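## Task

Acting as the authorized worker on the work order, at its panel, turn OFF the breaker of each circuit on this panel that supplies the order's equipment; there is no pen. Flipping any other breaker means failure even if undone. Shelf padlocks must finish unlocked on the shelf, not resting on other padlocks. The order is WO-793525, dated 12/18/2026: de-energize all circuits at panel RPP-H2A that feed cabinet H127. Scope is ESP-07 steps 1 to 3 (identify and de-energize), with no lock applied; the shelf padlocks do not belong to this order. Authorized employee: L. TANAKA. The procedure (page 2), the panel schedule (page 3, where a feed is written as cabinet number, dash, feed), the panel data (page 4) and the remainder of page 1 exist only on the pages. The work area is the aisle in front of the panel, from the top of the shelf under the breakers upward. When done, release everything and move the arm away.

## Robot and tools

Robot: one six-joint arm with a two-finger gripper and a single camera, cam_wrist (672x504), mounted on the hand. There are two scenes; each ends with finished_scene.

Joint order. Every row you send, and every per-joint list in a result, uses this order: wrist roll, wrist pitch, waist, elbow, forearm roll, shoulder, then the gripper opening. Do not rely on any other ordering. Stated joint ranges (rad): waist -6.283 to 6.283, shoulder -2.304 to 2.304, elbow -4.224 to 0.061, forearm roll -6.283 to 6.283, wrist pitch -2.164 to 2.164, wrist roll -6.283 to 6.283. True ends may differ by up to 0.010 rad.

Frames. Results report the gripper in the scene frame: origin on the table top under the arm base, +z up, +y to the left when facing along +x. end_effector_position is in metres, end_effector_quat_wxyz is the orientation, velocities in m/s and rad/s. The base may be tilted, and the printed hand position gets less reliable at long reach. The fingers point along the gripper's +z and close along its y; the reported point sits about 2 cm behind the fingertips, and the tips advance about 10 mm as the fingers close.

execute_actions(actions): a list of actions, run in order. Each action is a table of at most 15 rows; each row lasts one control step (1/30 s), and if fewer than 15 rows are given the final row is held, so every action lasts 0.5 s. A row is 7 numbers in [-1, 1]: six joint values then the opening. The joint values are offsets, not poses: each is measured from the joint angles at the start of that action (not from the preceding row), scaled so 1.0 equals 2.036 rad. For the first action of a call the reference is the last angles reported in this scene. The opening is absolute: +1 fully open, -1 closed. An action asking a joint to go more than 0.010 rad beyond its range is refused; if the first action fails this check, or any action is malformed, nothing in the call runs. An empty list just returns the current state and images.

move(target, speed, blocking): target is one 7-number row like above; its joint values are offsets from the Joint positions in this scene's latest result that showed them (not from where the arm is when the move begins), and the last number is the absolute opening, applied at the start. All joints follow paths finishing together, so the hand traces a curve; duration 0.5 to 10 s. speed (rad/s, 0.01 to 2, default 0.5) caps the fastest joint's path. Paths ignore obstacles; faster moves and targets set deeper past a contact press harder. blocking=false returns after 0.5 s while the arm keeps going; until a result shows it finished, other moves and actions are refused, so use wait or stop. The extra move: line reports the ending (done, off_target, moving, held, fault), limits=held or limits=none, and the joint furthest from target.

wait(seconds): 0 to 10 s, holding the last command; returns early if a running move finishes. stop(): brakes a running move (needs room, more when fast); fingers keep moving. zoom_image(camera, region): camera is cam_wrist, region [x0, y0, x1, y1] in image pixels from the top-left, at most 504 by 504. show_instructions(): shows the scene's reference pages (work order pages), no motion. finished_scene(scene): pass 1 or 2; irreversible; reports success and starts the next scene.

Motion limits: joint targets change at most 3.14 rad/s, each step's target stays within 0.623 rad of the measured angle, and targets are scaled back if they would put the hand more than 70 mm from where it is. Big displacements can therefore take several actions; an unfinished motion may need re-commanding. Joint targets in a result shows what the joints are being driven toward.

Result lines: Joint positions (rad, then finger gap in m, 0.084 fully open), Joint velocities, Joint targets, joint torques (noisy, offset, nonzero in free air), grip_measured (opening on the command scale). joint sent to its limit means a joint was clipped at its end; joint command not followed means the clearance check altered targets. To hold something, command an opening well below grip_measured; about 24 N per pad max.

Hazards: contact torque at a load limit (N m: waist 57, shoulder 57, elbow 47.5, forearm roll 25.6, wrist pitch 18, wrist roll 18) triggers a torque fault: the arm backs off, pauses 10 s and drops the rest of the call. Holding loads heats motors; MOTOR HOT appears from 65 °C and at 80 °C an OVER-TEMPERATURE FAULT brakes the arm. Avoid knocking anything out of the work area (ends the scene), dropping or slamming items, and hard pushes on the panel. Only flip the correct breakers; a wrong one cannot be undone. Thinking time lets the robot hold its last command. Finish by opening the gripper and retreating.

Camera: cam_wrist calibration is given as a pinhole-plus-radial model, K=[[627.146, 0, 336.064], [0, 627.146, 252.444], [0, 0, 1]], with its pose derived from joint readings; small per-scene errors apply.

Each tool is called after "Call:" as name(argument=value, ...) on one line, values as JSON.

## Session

Call:
show_instructions()

Call:
execute_actions(actions=[])

Reference images for this scene: work order page 1, work order page 2, work order page 3, work order page 4.

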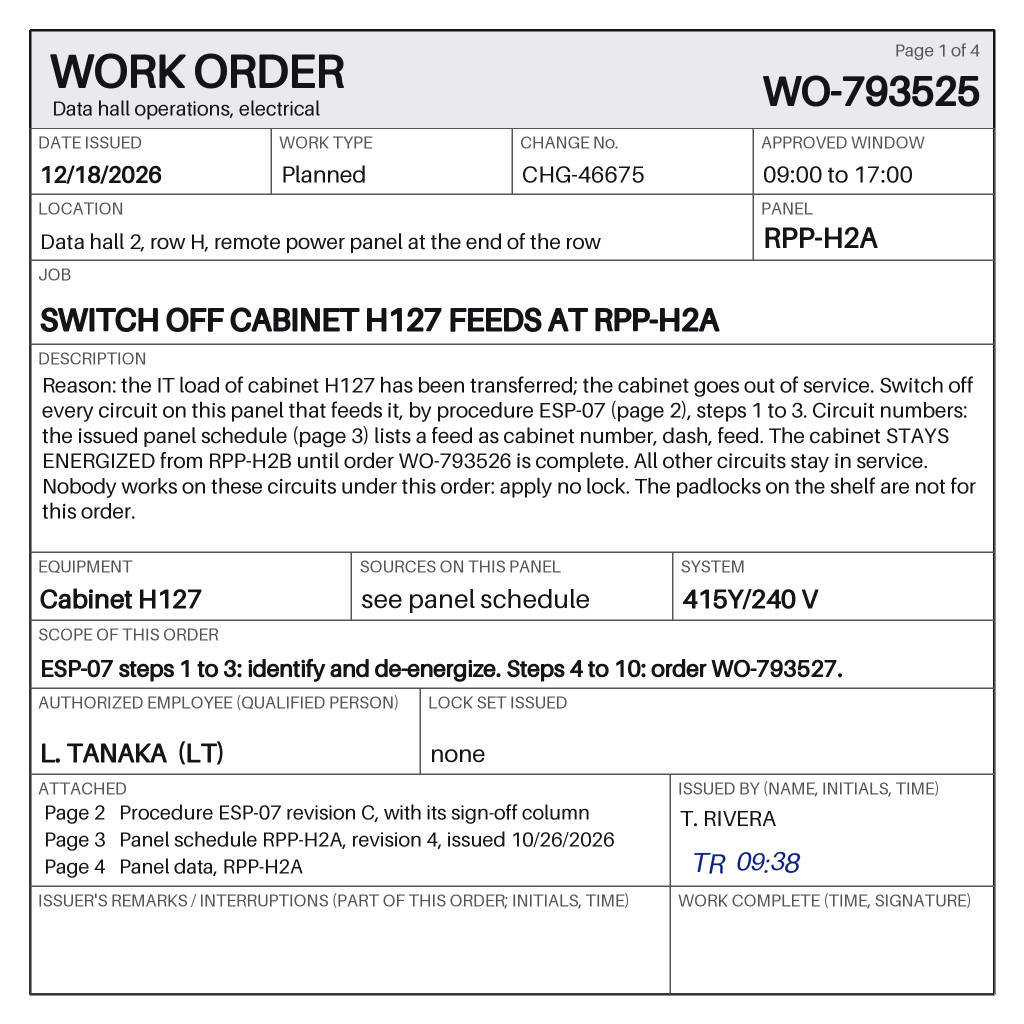

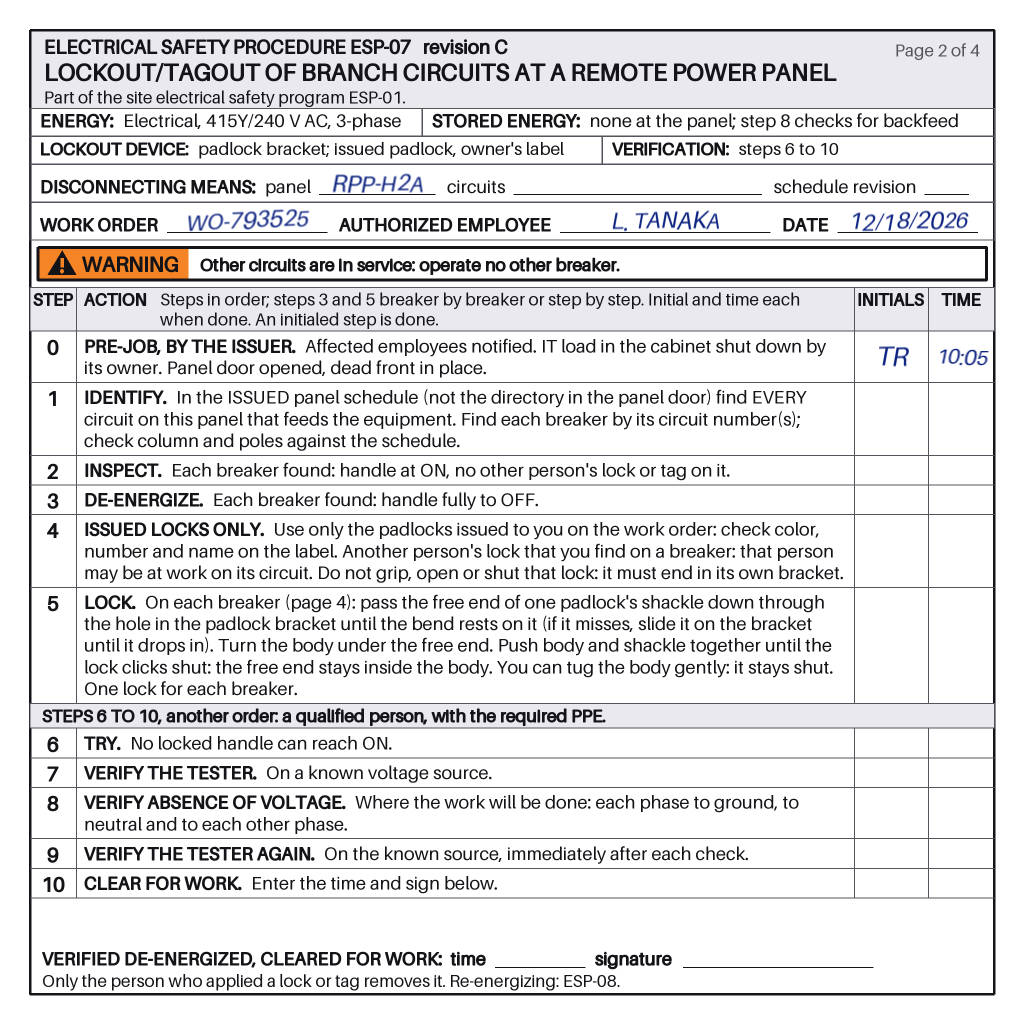

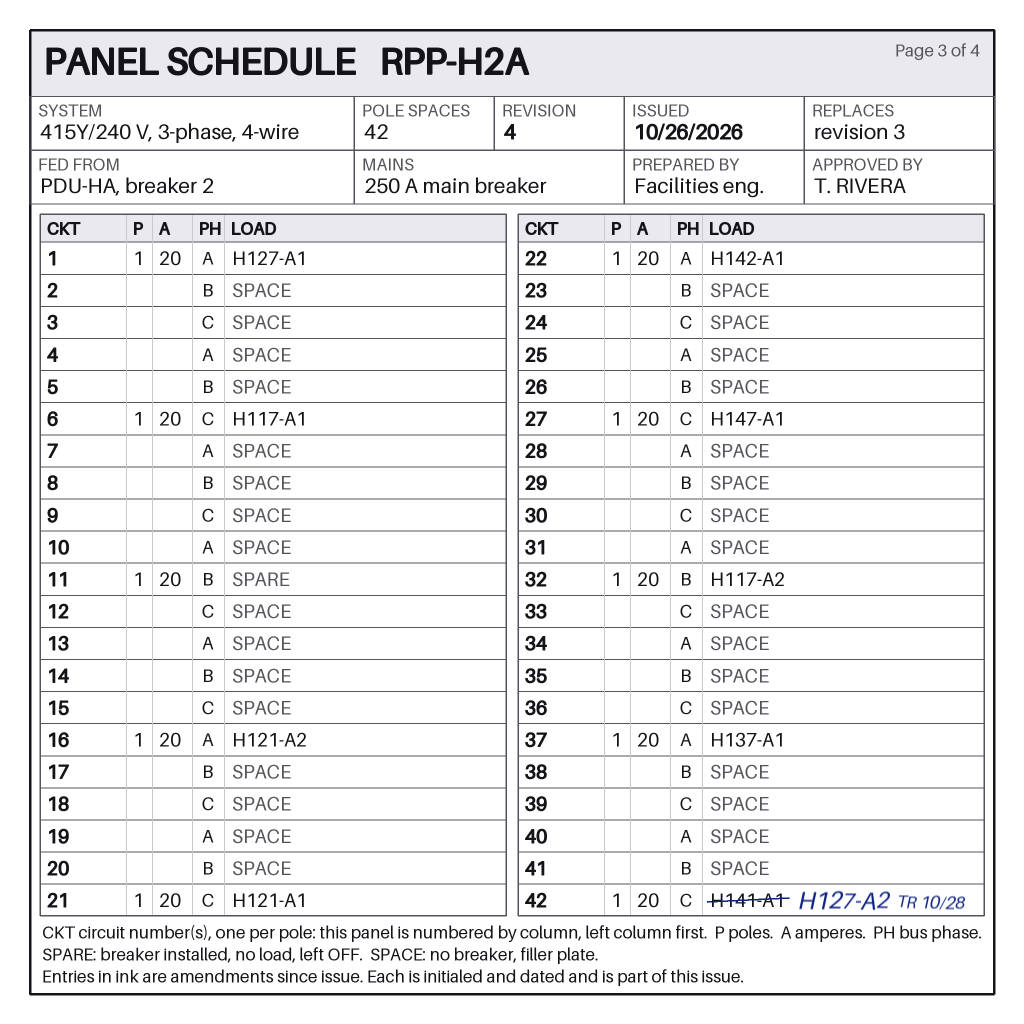

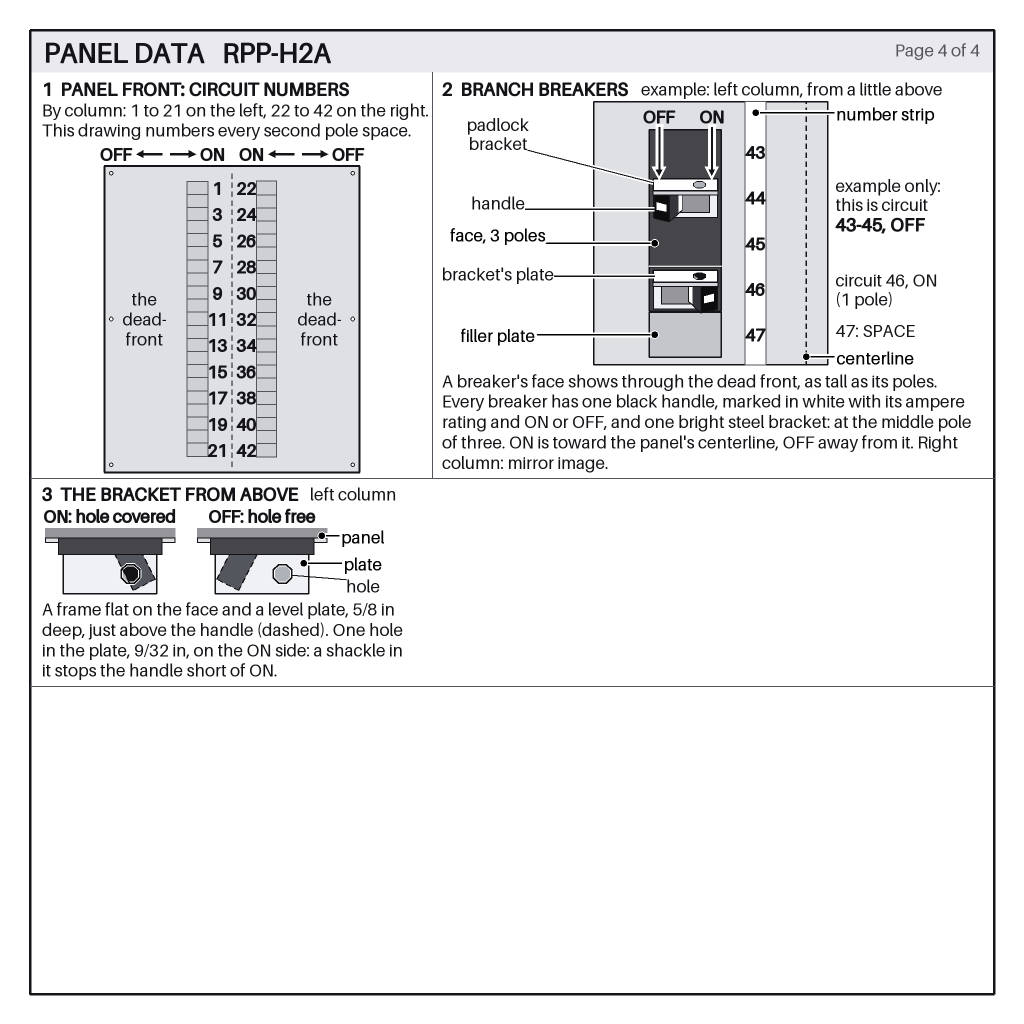

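Scene clock: 0.00 s.
end_effector_position=(+0.6084, -0.0016, +0.3467) grip_measured=+1.00 end_effector_quat_wxyz=(+0.151, +0.986, -0.062, -0.015) end_effector_velocity=(+0.000, -0.000, +0.000) end_effector_angular_velocity=(-0.000, -0.001, -0.000)
Joint names: [wrist roll, wrist pitch, waist, elbow, forearm roll, shoulder]
Joint positions: [-0.001 -0.757 -0.002 -1.292  0.002 -0.533  0.084]
Joint velocities: [-0.     0.    -0.001 -0.    -0.    -0.     0.   ]
Joint torques (N m, as the arm reports them, + toward a larger angle): no reading
Motor temperatures (°C, as the motors report them): [30 28 25 26 29 23]
Joint targets: [-0.001 -0.757 -0.002 -1.292 0.002 -0.533]

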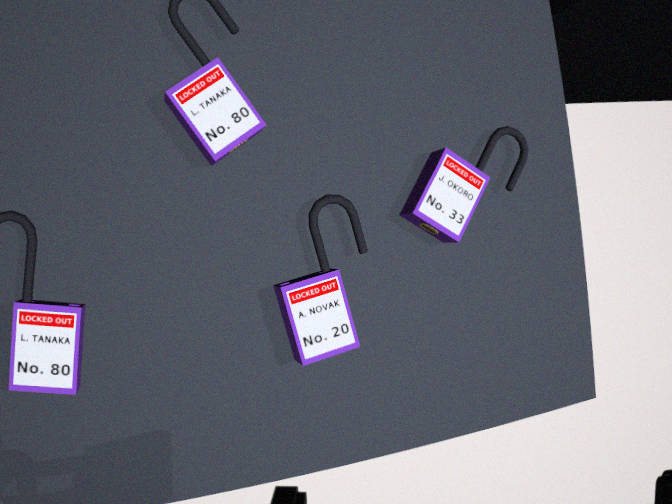

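Call:
move(target=[0.22,0.86,-0.048,0.143,-0.124,0.09,-1], speed=1.2)

Scene clock: 6.73 s.
end_effector_position=(+0.7675, +0.0309, +0.5873) grip_measured=-1.00 end_effector_quat_wxyz=(+0.003, +0.704, +0.001, +0.710) end_effector_velocity=(-0.000, +0.001, +0.000) end_effector_angular_velocity=(+0.000, -0.002, +0.002)
Joint names: [wrist roll, wrist pitch, waist, elbow, forearm roll, shoulder]
Joint positions: [ 0.447  0.994 -0.1   -1.001 -0.25  -0.35   0.   ]
Joint velocities: [ 0.     0.002  0.001  0.    -0.     0.001  0.   ]
Joint torques (N m, as the arm reports them, + toward a larger angle): [ -0.08   2.73 -14.84 -27.15   2.78  28.  ]
Motor temperatures (°C, as the motors report them): [30 28 25 26 29 23]
Joint targets: [0.447 0.994 -0.100 -1.001 -0.250 -0.350]
move: done; limits=none; farthest joint: the waist, 0.000 radians from its target (0.097 radians at the start)
camera_calibration (this result's frames):
cam_wrist: T_world_to_cam=[[0.0124916, -0.999903, -0.00610328, 0.058713], [0.0296733, 0.00647175, -0.999539, 0.63411], [0.999482, 0.0123047, 0.0297512, -0.659897], [0, 0, 0, 1]] pos_world=[0.640006, 0.0627233, 0.653809]

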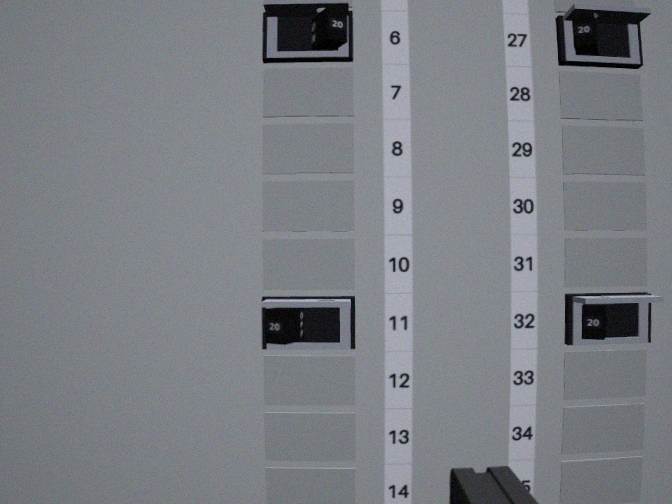

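Call:
move(target=[0.338,-0.2716,-0.0558,-0.3748,-0.303,-0.0439,-1], speed=0.5)

Scene clock: 15.47 s.
end_effector_position=(+0.8645, +0.0274, +0.8700) grip_measured=-1.00 end_effector_quat_wxyz=(-0.001, +0.708, +0.001, +0.706) end_effector_velocity=(+0.000, -0.000, +0.001) end_effector_angular_velocity=(-0.001, -0.001, -0.000)
Joint names: [wrist roll, wrist pitch, waist, elbow, forearm roll, shoulder]
Joint positions: [ 1.135  0.441 -0.214 -1.764 -0.867 -0.44   0.   ]
Joint velocities: [ 0.001 -0.001 -0.    -0.003 -0.001 -0.001  0.   ]
Joint torques (N m, as the arm reports them, + toward a larger angle): [ -0.3    1.39 -16.84 -27.26   1.78  32.32]
Motor temperatures (°C, as the motors report them): [30 28 25 26 29 23]
Joint targets: [1.135 0.441 -0.214 -1.764 -0.867 -0.440]
move: done; limits=none; farthest joint: the waist, 0.000 radians from its target (0.114 radians at the start)
camera_calibration (this result's frames):
cam_wrist: T_world_to_cam=[[0.0175649, -0.999768, -0.0124967, 0.0569154], [0.0166736, 0.0127898, -0.999779, 0.92511], [0.999707, 0.0173526, 0.0168944, -0.754388], [0, 0, 0, 1]] pos_world=[0.737743, 0.0581608, 0.938362]

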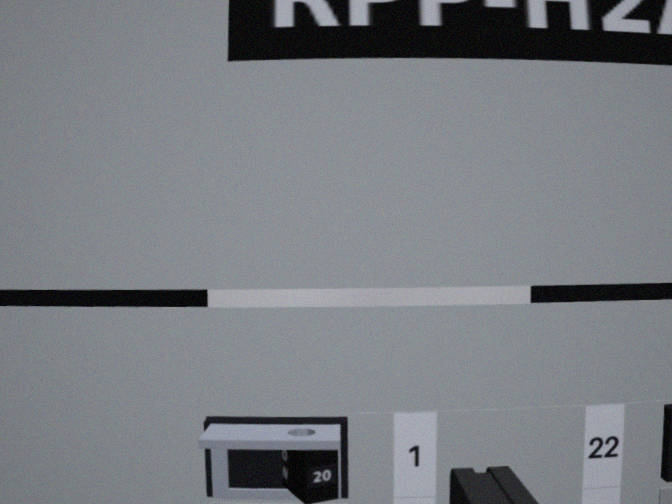

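Call:
move(target=[-0.003,-0.0174,0.0147,-0.025,0.0069,-0.0147,-1], speed=0.05)

Scene clock: 27.53 s.
end_effector_position=(+0.8794, +0.0425, +0.8690) grip_measured=-1.00 end_effector_quat_wxyz=(-0.001, +0.708, +0.000, +0.706) end_effector_velocity=(+0.001, +0.001, +0.000) end_effector_angular_velocity=(-0.000, +0.000, -0.000)
Joint names: [wrist roll, wrist pitch, waist, elbow, forearm roll, shoulder]
Joint positions: [ 1.129  0.405 -0.184 -1.814 -0.853 -0.469  0.   ]
Joint velocities: [-0.    -0.002  0.001 -0.002  0.    -0.001  0.   ]
Joint torques (N m, as the arm reports them, + toward a larger angle): [ -0.34   1.78 -21.1  -28.04   2.49  30.82]
Motor temperatures (°C, as the motors report them): [30 28 25 27 29 23]
Joint targets: [1.129 0.405 -0.184 -1.815 -0.853 -0.469]
move: done; limits=none; farthest joint: the shoulder, 0.001 radians from its target (0.030 radians at the start)
camera_calibration (this result's frames):
cam_wrist: T_world_to_cam=[[0.0177825, -0.999743, -0.0140707, 0.0729308], [0.0168648, 0.0143709, -0.999754, 0.923485], [0.9997, 0.0175408, 0.017116, -0.769753], [0, 0, 0, 1]] pos_world=[0.752651, 0.0731429, 0.93746]

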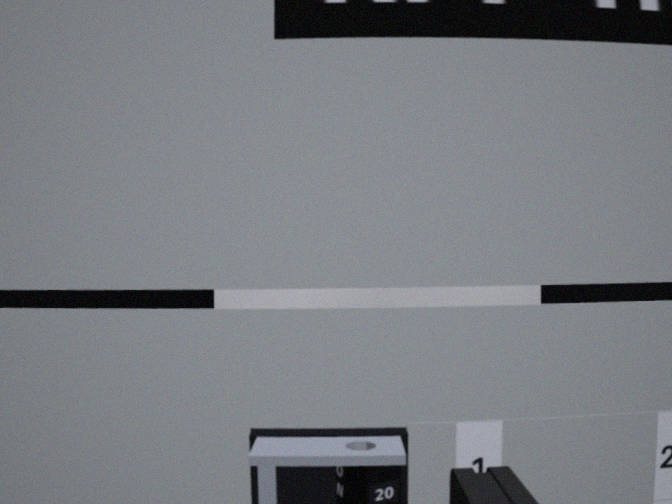

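Call:
move(target=[-0.0245,-0.0196,0.0216,0.0047,0.029,0.0107,-1], speed=0.028)

Scene clock: 33.07 s.
end_effector_position=(+0.8794, +0.0724, +0.8694) grip_measured=-1.00 end_effector_quat_wxyz=(-0.003, +0.708, -0.001, +0.706) end_effector_velocity=(+0.001, +0.001, -0.001) end_effector_angular_velocity=(+0.000, +0.002, -0.000)
Joint names: [wrist roll, wrist pitch, waist, elbow, forearm roll, shoulder]
Joint positions: [ 1.079  0.366 -0.14  -1.805 -0.794 -0.448  0.   ]
Joint velocities: [-0.002 -0.001  0.002  0.     0.002 -0.001  0.   ]
Joint torques (N m, as the arm reports them, + toward a larger angle): [ -0.07   1.79 -14.9  -28.8    1.85  33.78]
Motor temperatures (°C, as the motors report them): [30 28 25 27 29 23]
Joint targets: [1.079 0.365 -0.140 -1.805 -0.794 -0.448]
move: done; limits=none; farthest joint: the elbow, 0.001 radians from its target (0.010 radians at the start)
camera_calibration (this result's frames):
cam_wrist: T_world_to_cam=[[0.0177452, -0.999688, -0.0176029, 0.105922], [0.0167235, 0.0179, -0.9997, 0.923208], [0.999703, 0.0174455, 0.0170359, -0.770177], [0, 0, 0, 1]] pos_world=[0.752629, 0.1028, 0.937916]

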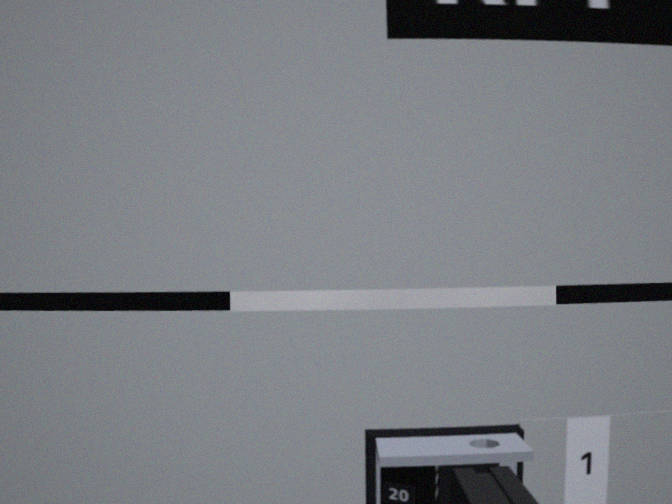

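Call:
move(target=[0,0.03,-0.017,0.152,0,0.108,-1], speed=0.3)

Call:
move(target=[-0.31,0.2785,0.0367,0.243,0.267,-0.06,-1], speed=0.6)

Call:
move(target=[-0.0505,0.1265,0.047,-0.1305,0.0595,-0.2684,-1], speed=0.4)

Scene clock: 42.27 s.
end_effector_position=(+0.7987, +0.0701, +0.8510) grip_measured=-1.00 end_effector_quat_wxyz=(-0.009, +0.723, -0.012, +0.691) end_effector_velocity=(-0.001, -0.000, +0.000) end_effector_angular_velocity=(-0.000, -0.000, -0.000)
Joint names: [wrist roll, wrist pitch, waist, elbow, forearm roll, shoulder]
Joint positions: [ 1.079  0.427 -0.175 -1.496 -0.794 -0.228  0.   ]
Joint velocities: [ 0.     0.001 -0.001  0.001 -0.     0.001  0.   ]
Joint torques (N m, as the arm reports them, + toward a larger angle): [ -0.17   1.82 -12.07 -28.58   2.02  29.95]
Motor temperatures (°C, as the motors report them): [30 28 25 27 29 23]
Joint targets: [1.079 0.427 -0.175 -1.496 -0.794 -0.228]
move: done; limits=none; farthest joint: the waist, 0.000 radians from its target (0.035 radians at the start)
camera_calibration (this result's frames):
cam_wrist: T_world_to_cam=[[0.0100403, -0.999075, -0.0418079, 0.131427], [-0.0250922, 0.0415451, -0.998821, 0.937258], [0.999635, 0.0110776, -0.0246519, -0.653184], [0, 0, 0, 1]] pos_world=[0.675144, 0.0996029, 0.925546]

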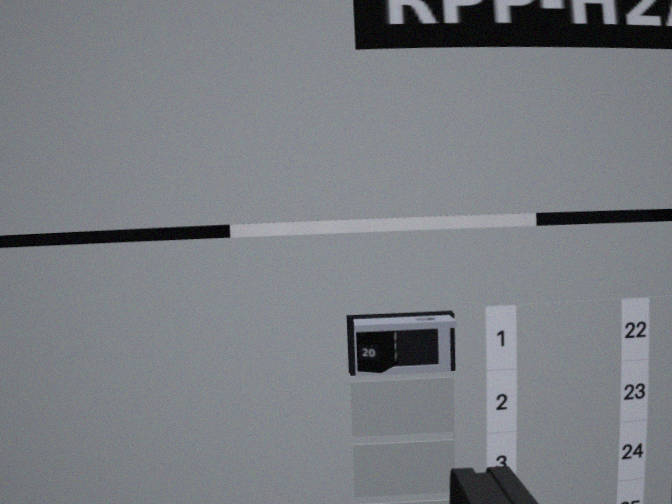

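Scene clock: 43.97 s.
end_effector_position=(+0.7676, +0.0312, +0.5875) grip_measured=-1.00 end_effector_quat_wxyz=(+0.003, +0.704, +0.001, +0.710) end_effector_velocity=(-0.001, -0.001, -0.002) end_effector_angular_velocity=(+0.000, +0.002, -0.002)
Joint names: [wrist roll, wrist pitch, waist, elbow, forearm roll, shoulder]
Joint positions: [ 0.448  0.994 -0.1   -1.001 -0.25  -0.35   0.   ]
Joint velocities: [-0.001  0.001 -0.     0.003  0.002 -0.001  0.   ]
Joint torques (N m, as the arm reports them, + toward a larger angle): [  0.02   2.87 -19.34 -26.62   2.25  23.92]
Motor temperatures (°C, as the motors report them): [30 28 25 27 29 23]
Joint targets: [0.448 0.994 -0.100 -1.001 -0.250 -0.350]
move: done; limits=none; farthest joint: the wrist roll, 0.001 radians from its target (0.631 radians at the start)
camera_calibration (this result's frames):
cam_wrist: T_world_to_cam=[[0.0131762, -0.999889, -0.00697365, 0.0590108], [0.0298831, 0.00736491, -0.999526, 0.634117], [0.999467, 0.0129616, 0.0299768, -0.660146], [0, 0, 0, 1]] pos_world=[0.640067, 0.0628906, 0.654017]

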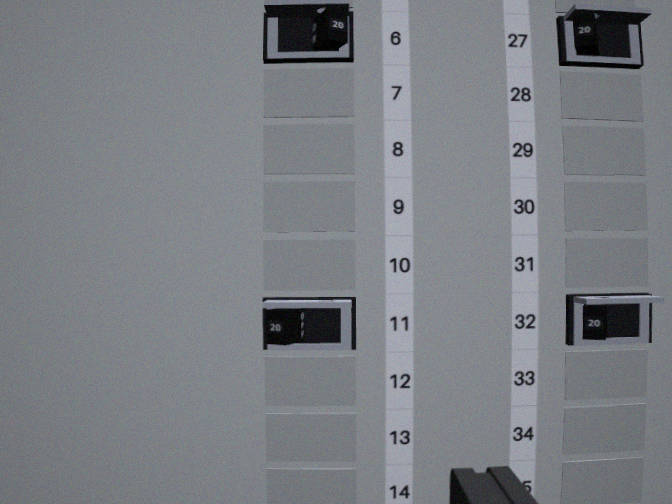

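Scene clock: 45.90 s.
end_effector_position=(+0.8516, +0.0026, +0.3614) grip_measured=-1.00 end_effector_quat_wxyz=(+0.000, +0.708, +0.002, +0.706) end_effector_velocity=(-0.000, -0.001, -0.002) end_effector_angular_velocity=(+0.000, +0.002, -0.001)
Joint names: [wrist roll, wrist pitch, waist, elbow, forearm roll, shoulder]
Joint positions: [ 0.346  1.251 -0.004 -1.267 -0.129 -0.896  0.   ]
Joint velocities: [-0.    -0.     0.    -0.     0.001 -0.003  0.   ]
Joint torques (N m, as the arm reports them, + toward a larger angle): [  0.04   2.65 -19.68 -20.56   1.17  40.22]
Motor temperatures (°C, as the motors report them): [30 28 25 27 29 23]
Joint targets: [0.346 1.251 -0.004 -1.267 -0.129 -0.896]
move: done; limits=none; farthest joint: the wrist roll, 0.001 radians from its target (0.103 radians at the start)
camera_calibration (this result's frames):
cam_wrist: T_world_to_cam=[[0.0187297, -0.999783, -0.00908118, 0.0237721], [0.0178478, 0.00941565, -0.999796, 0.416189], [0.999665, 0.0185638, 0.0180203, -0.732806], [0, 0, 0, 1]] pos_world=[0.724688, 0.0334519, 0.429526]

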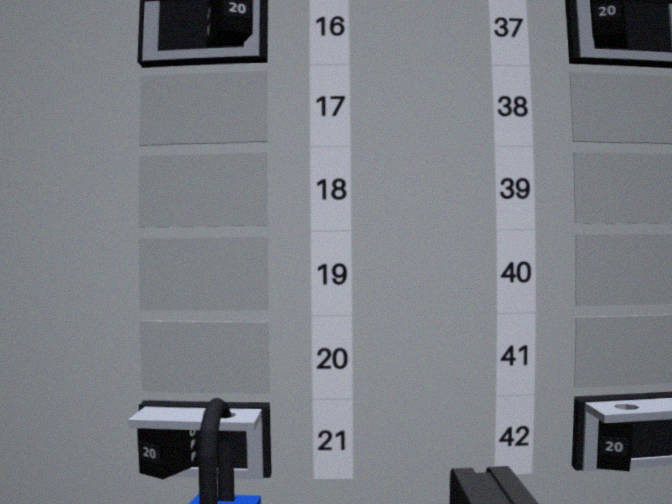

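Call:
move(target=[0.007,-0.020,-0.0109,-0.049,-0.0128,-0.028,-1], speed=0.08)

Scene clock: 56.53 s.
end_effector_position=(+0.8770, -0.0154, +0.3607) grip_measured=-1.00 end_effector_quat_wxyz=(+0.000, +0.708, +0.003, +0.706) end_effector_velocity=(+0.001, +0.001, -0.001) end_effector_angular_velocity=(-0.000, +0.001, +0.001)
Joint names: [wrist roll, wrist pitch, waist, elbow, forearm roll, shoulder]
Joint positions: [ 0.36   1.21  -0.026 -1.367 -0.155 -0.953  0.   ]
Joint velocities: [ 0.    -0.001  0.001 -0.002 -0.    -0.001  0.   ]
Joint torques (N m, as the arm reports them, + toward a larger angle): [ -0.03   3.24 -18.67 -20.43   1.37  38.75]
Motor temperatures (°C, as the motors report them): [30 28 25 27 29 24]
Joint targets: [0.360 1.210 -0.026 -1.367 -0.155 -0.953]
move: done; limits=none; farthest joint: the waist, 0.000 radians from its target (0.022 radians at the start)
camera_calibration (this result's frames):
cam_wrist: T_world_to_cam=[[0.0192734, -0.999783, -0.00784568, 0.00440475], [0.0180739, 0.00819425, -0.999803, 0.414972], [0.999651, 0.0191278, 0.0182279, -0.757946], [0, 0, 0, 1]] pos_world=[0.750097, 0.0155012, 0.428741]

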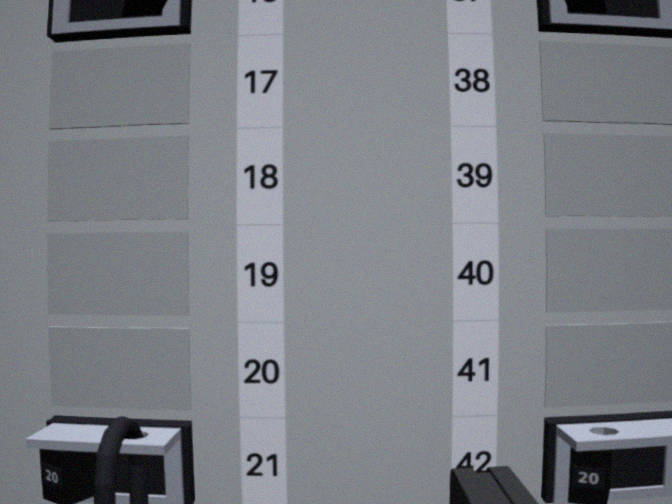

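Call:
move(target=[0.009,0.003,-0.025,-0.013,-0.027,-0.0146,-1], speed=0.025)

Call:
move(target=[0,0.1,-0.02,0.2,0,0.098,-1], speed=0.35)

Scene clock: 62.20 s.
end_effector_position=(+0.8766, -0.0493, +0.3600) grip_measured=-1.00 end_effector_quat_wxyz=(+0.001, +0.708, +0.004, +0.706) end_effector_velocity=(+0.000, -0.002, +0.001) end_effector_angular_velocity=(-0.000, -0.001, -0.001)
Joint names: [wrist roll, wrist pitch, waist, elbow, forearm roll, shoulder]
Joint positions: [ 0.378  1.216 -0.077 -1.393 -0.21  -0.982  0.   ]
Joint velocities: [ 0.001 -0.001 -0.002 -0.002 -0.002 -0.001  0.   ]
Joint torques (N m, as the arm reports them, + toward a larger angle): [  0.03   2.83 -20.86 -21.85   1.1   43.19]
Motor temperatures (°C, as the motors report them): [30 28 25 27 29 24]
Joint targets: [0.378 1.216 -0.077 -1.393 -0.210 -0.983]
move: done; limits=none; farthest joint: the waist, 0.000 radians from its target (0.050 radians at the start)
camera_calibration (this result's frames):
cam_wrist: T_world_to_cam=[[0.019918, -0.999789, -0.00505427, -0.0310523], [0.0169775, 0.00539276, -0.999841, 0.41543], [0.999657, 0.0198291, 0.0170814, -0.756424], [0, 0, 0, 1]] pos_world=[0.74973, -0.0182869, 0.428128]

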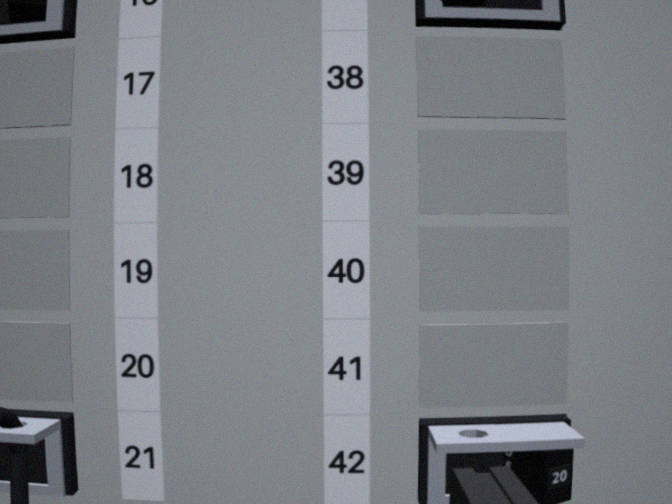

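Scene clock: 63.90 s.
end_effector_position=(+0.7508, -0.0499, +0.3707) grip_measured=-1.00 end_effector_quat_wxyz=(-0.003, +0.705, -0.020, +0.709) end_effector_velocity=(-0.001, +0.000, -0.001) end_effector_angular_velocity=(+0.001, +0.002, -0.000)
Joint names: [wrist roll, wrist pitch, waist, elbow, forearm roll, shoulder]
Joint positions: [ 0.378  1.42  -0.118 -0.986 -0.21  -0.783  0.   ]
Joint velocities: [0.    0.001 0.001 0.003 0.    0.    0.   ]
Joint torques (N m, as the arm reports them, + toward a larger angle): [ -0.13   3.07 -14.69 -18.58   1.8   36.67]
Motor temperatures (°C, as the motors report them): [30 28 25 27 29 24]
Joint targets: [0.378 1.420 -0.118 -0.986 -0.210 -0.783]
move: done; limits=none; farthest joint: the shoulder, 0.001 radians from its target (0.200 radians at the start)
camera_calibration (this result's frames):
cam_wrist: T_world_to_cam=[[-0.00831747, -0.998961, -0.044814, 0.00682063], [0.0268303, 0.0445765, -0.998646, 0.422345], [0.999605, -0.00950858, 0.0264317, -0.63571], [0, 0, 0, 1]] pos_world=[0.624184, -0.0180578, 0.438882]

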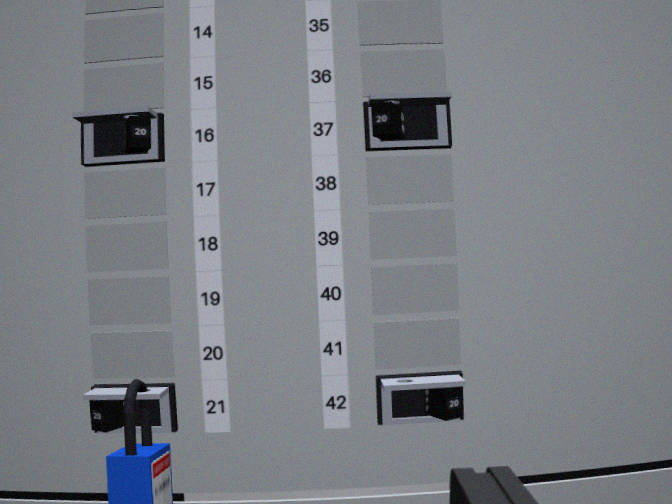

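Call:
finished_scene(scene=2)

The scene is finished: the task was done.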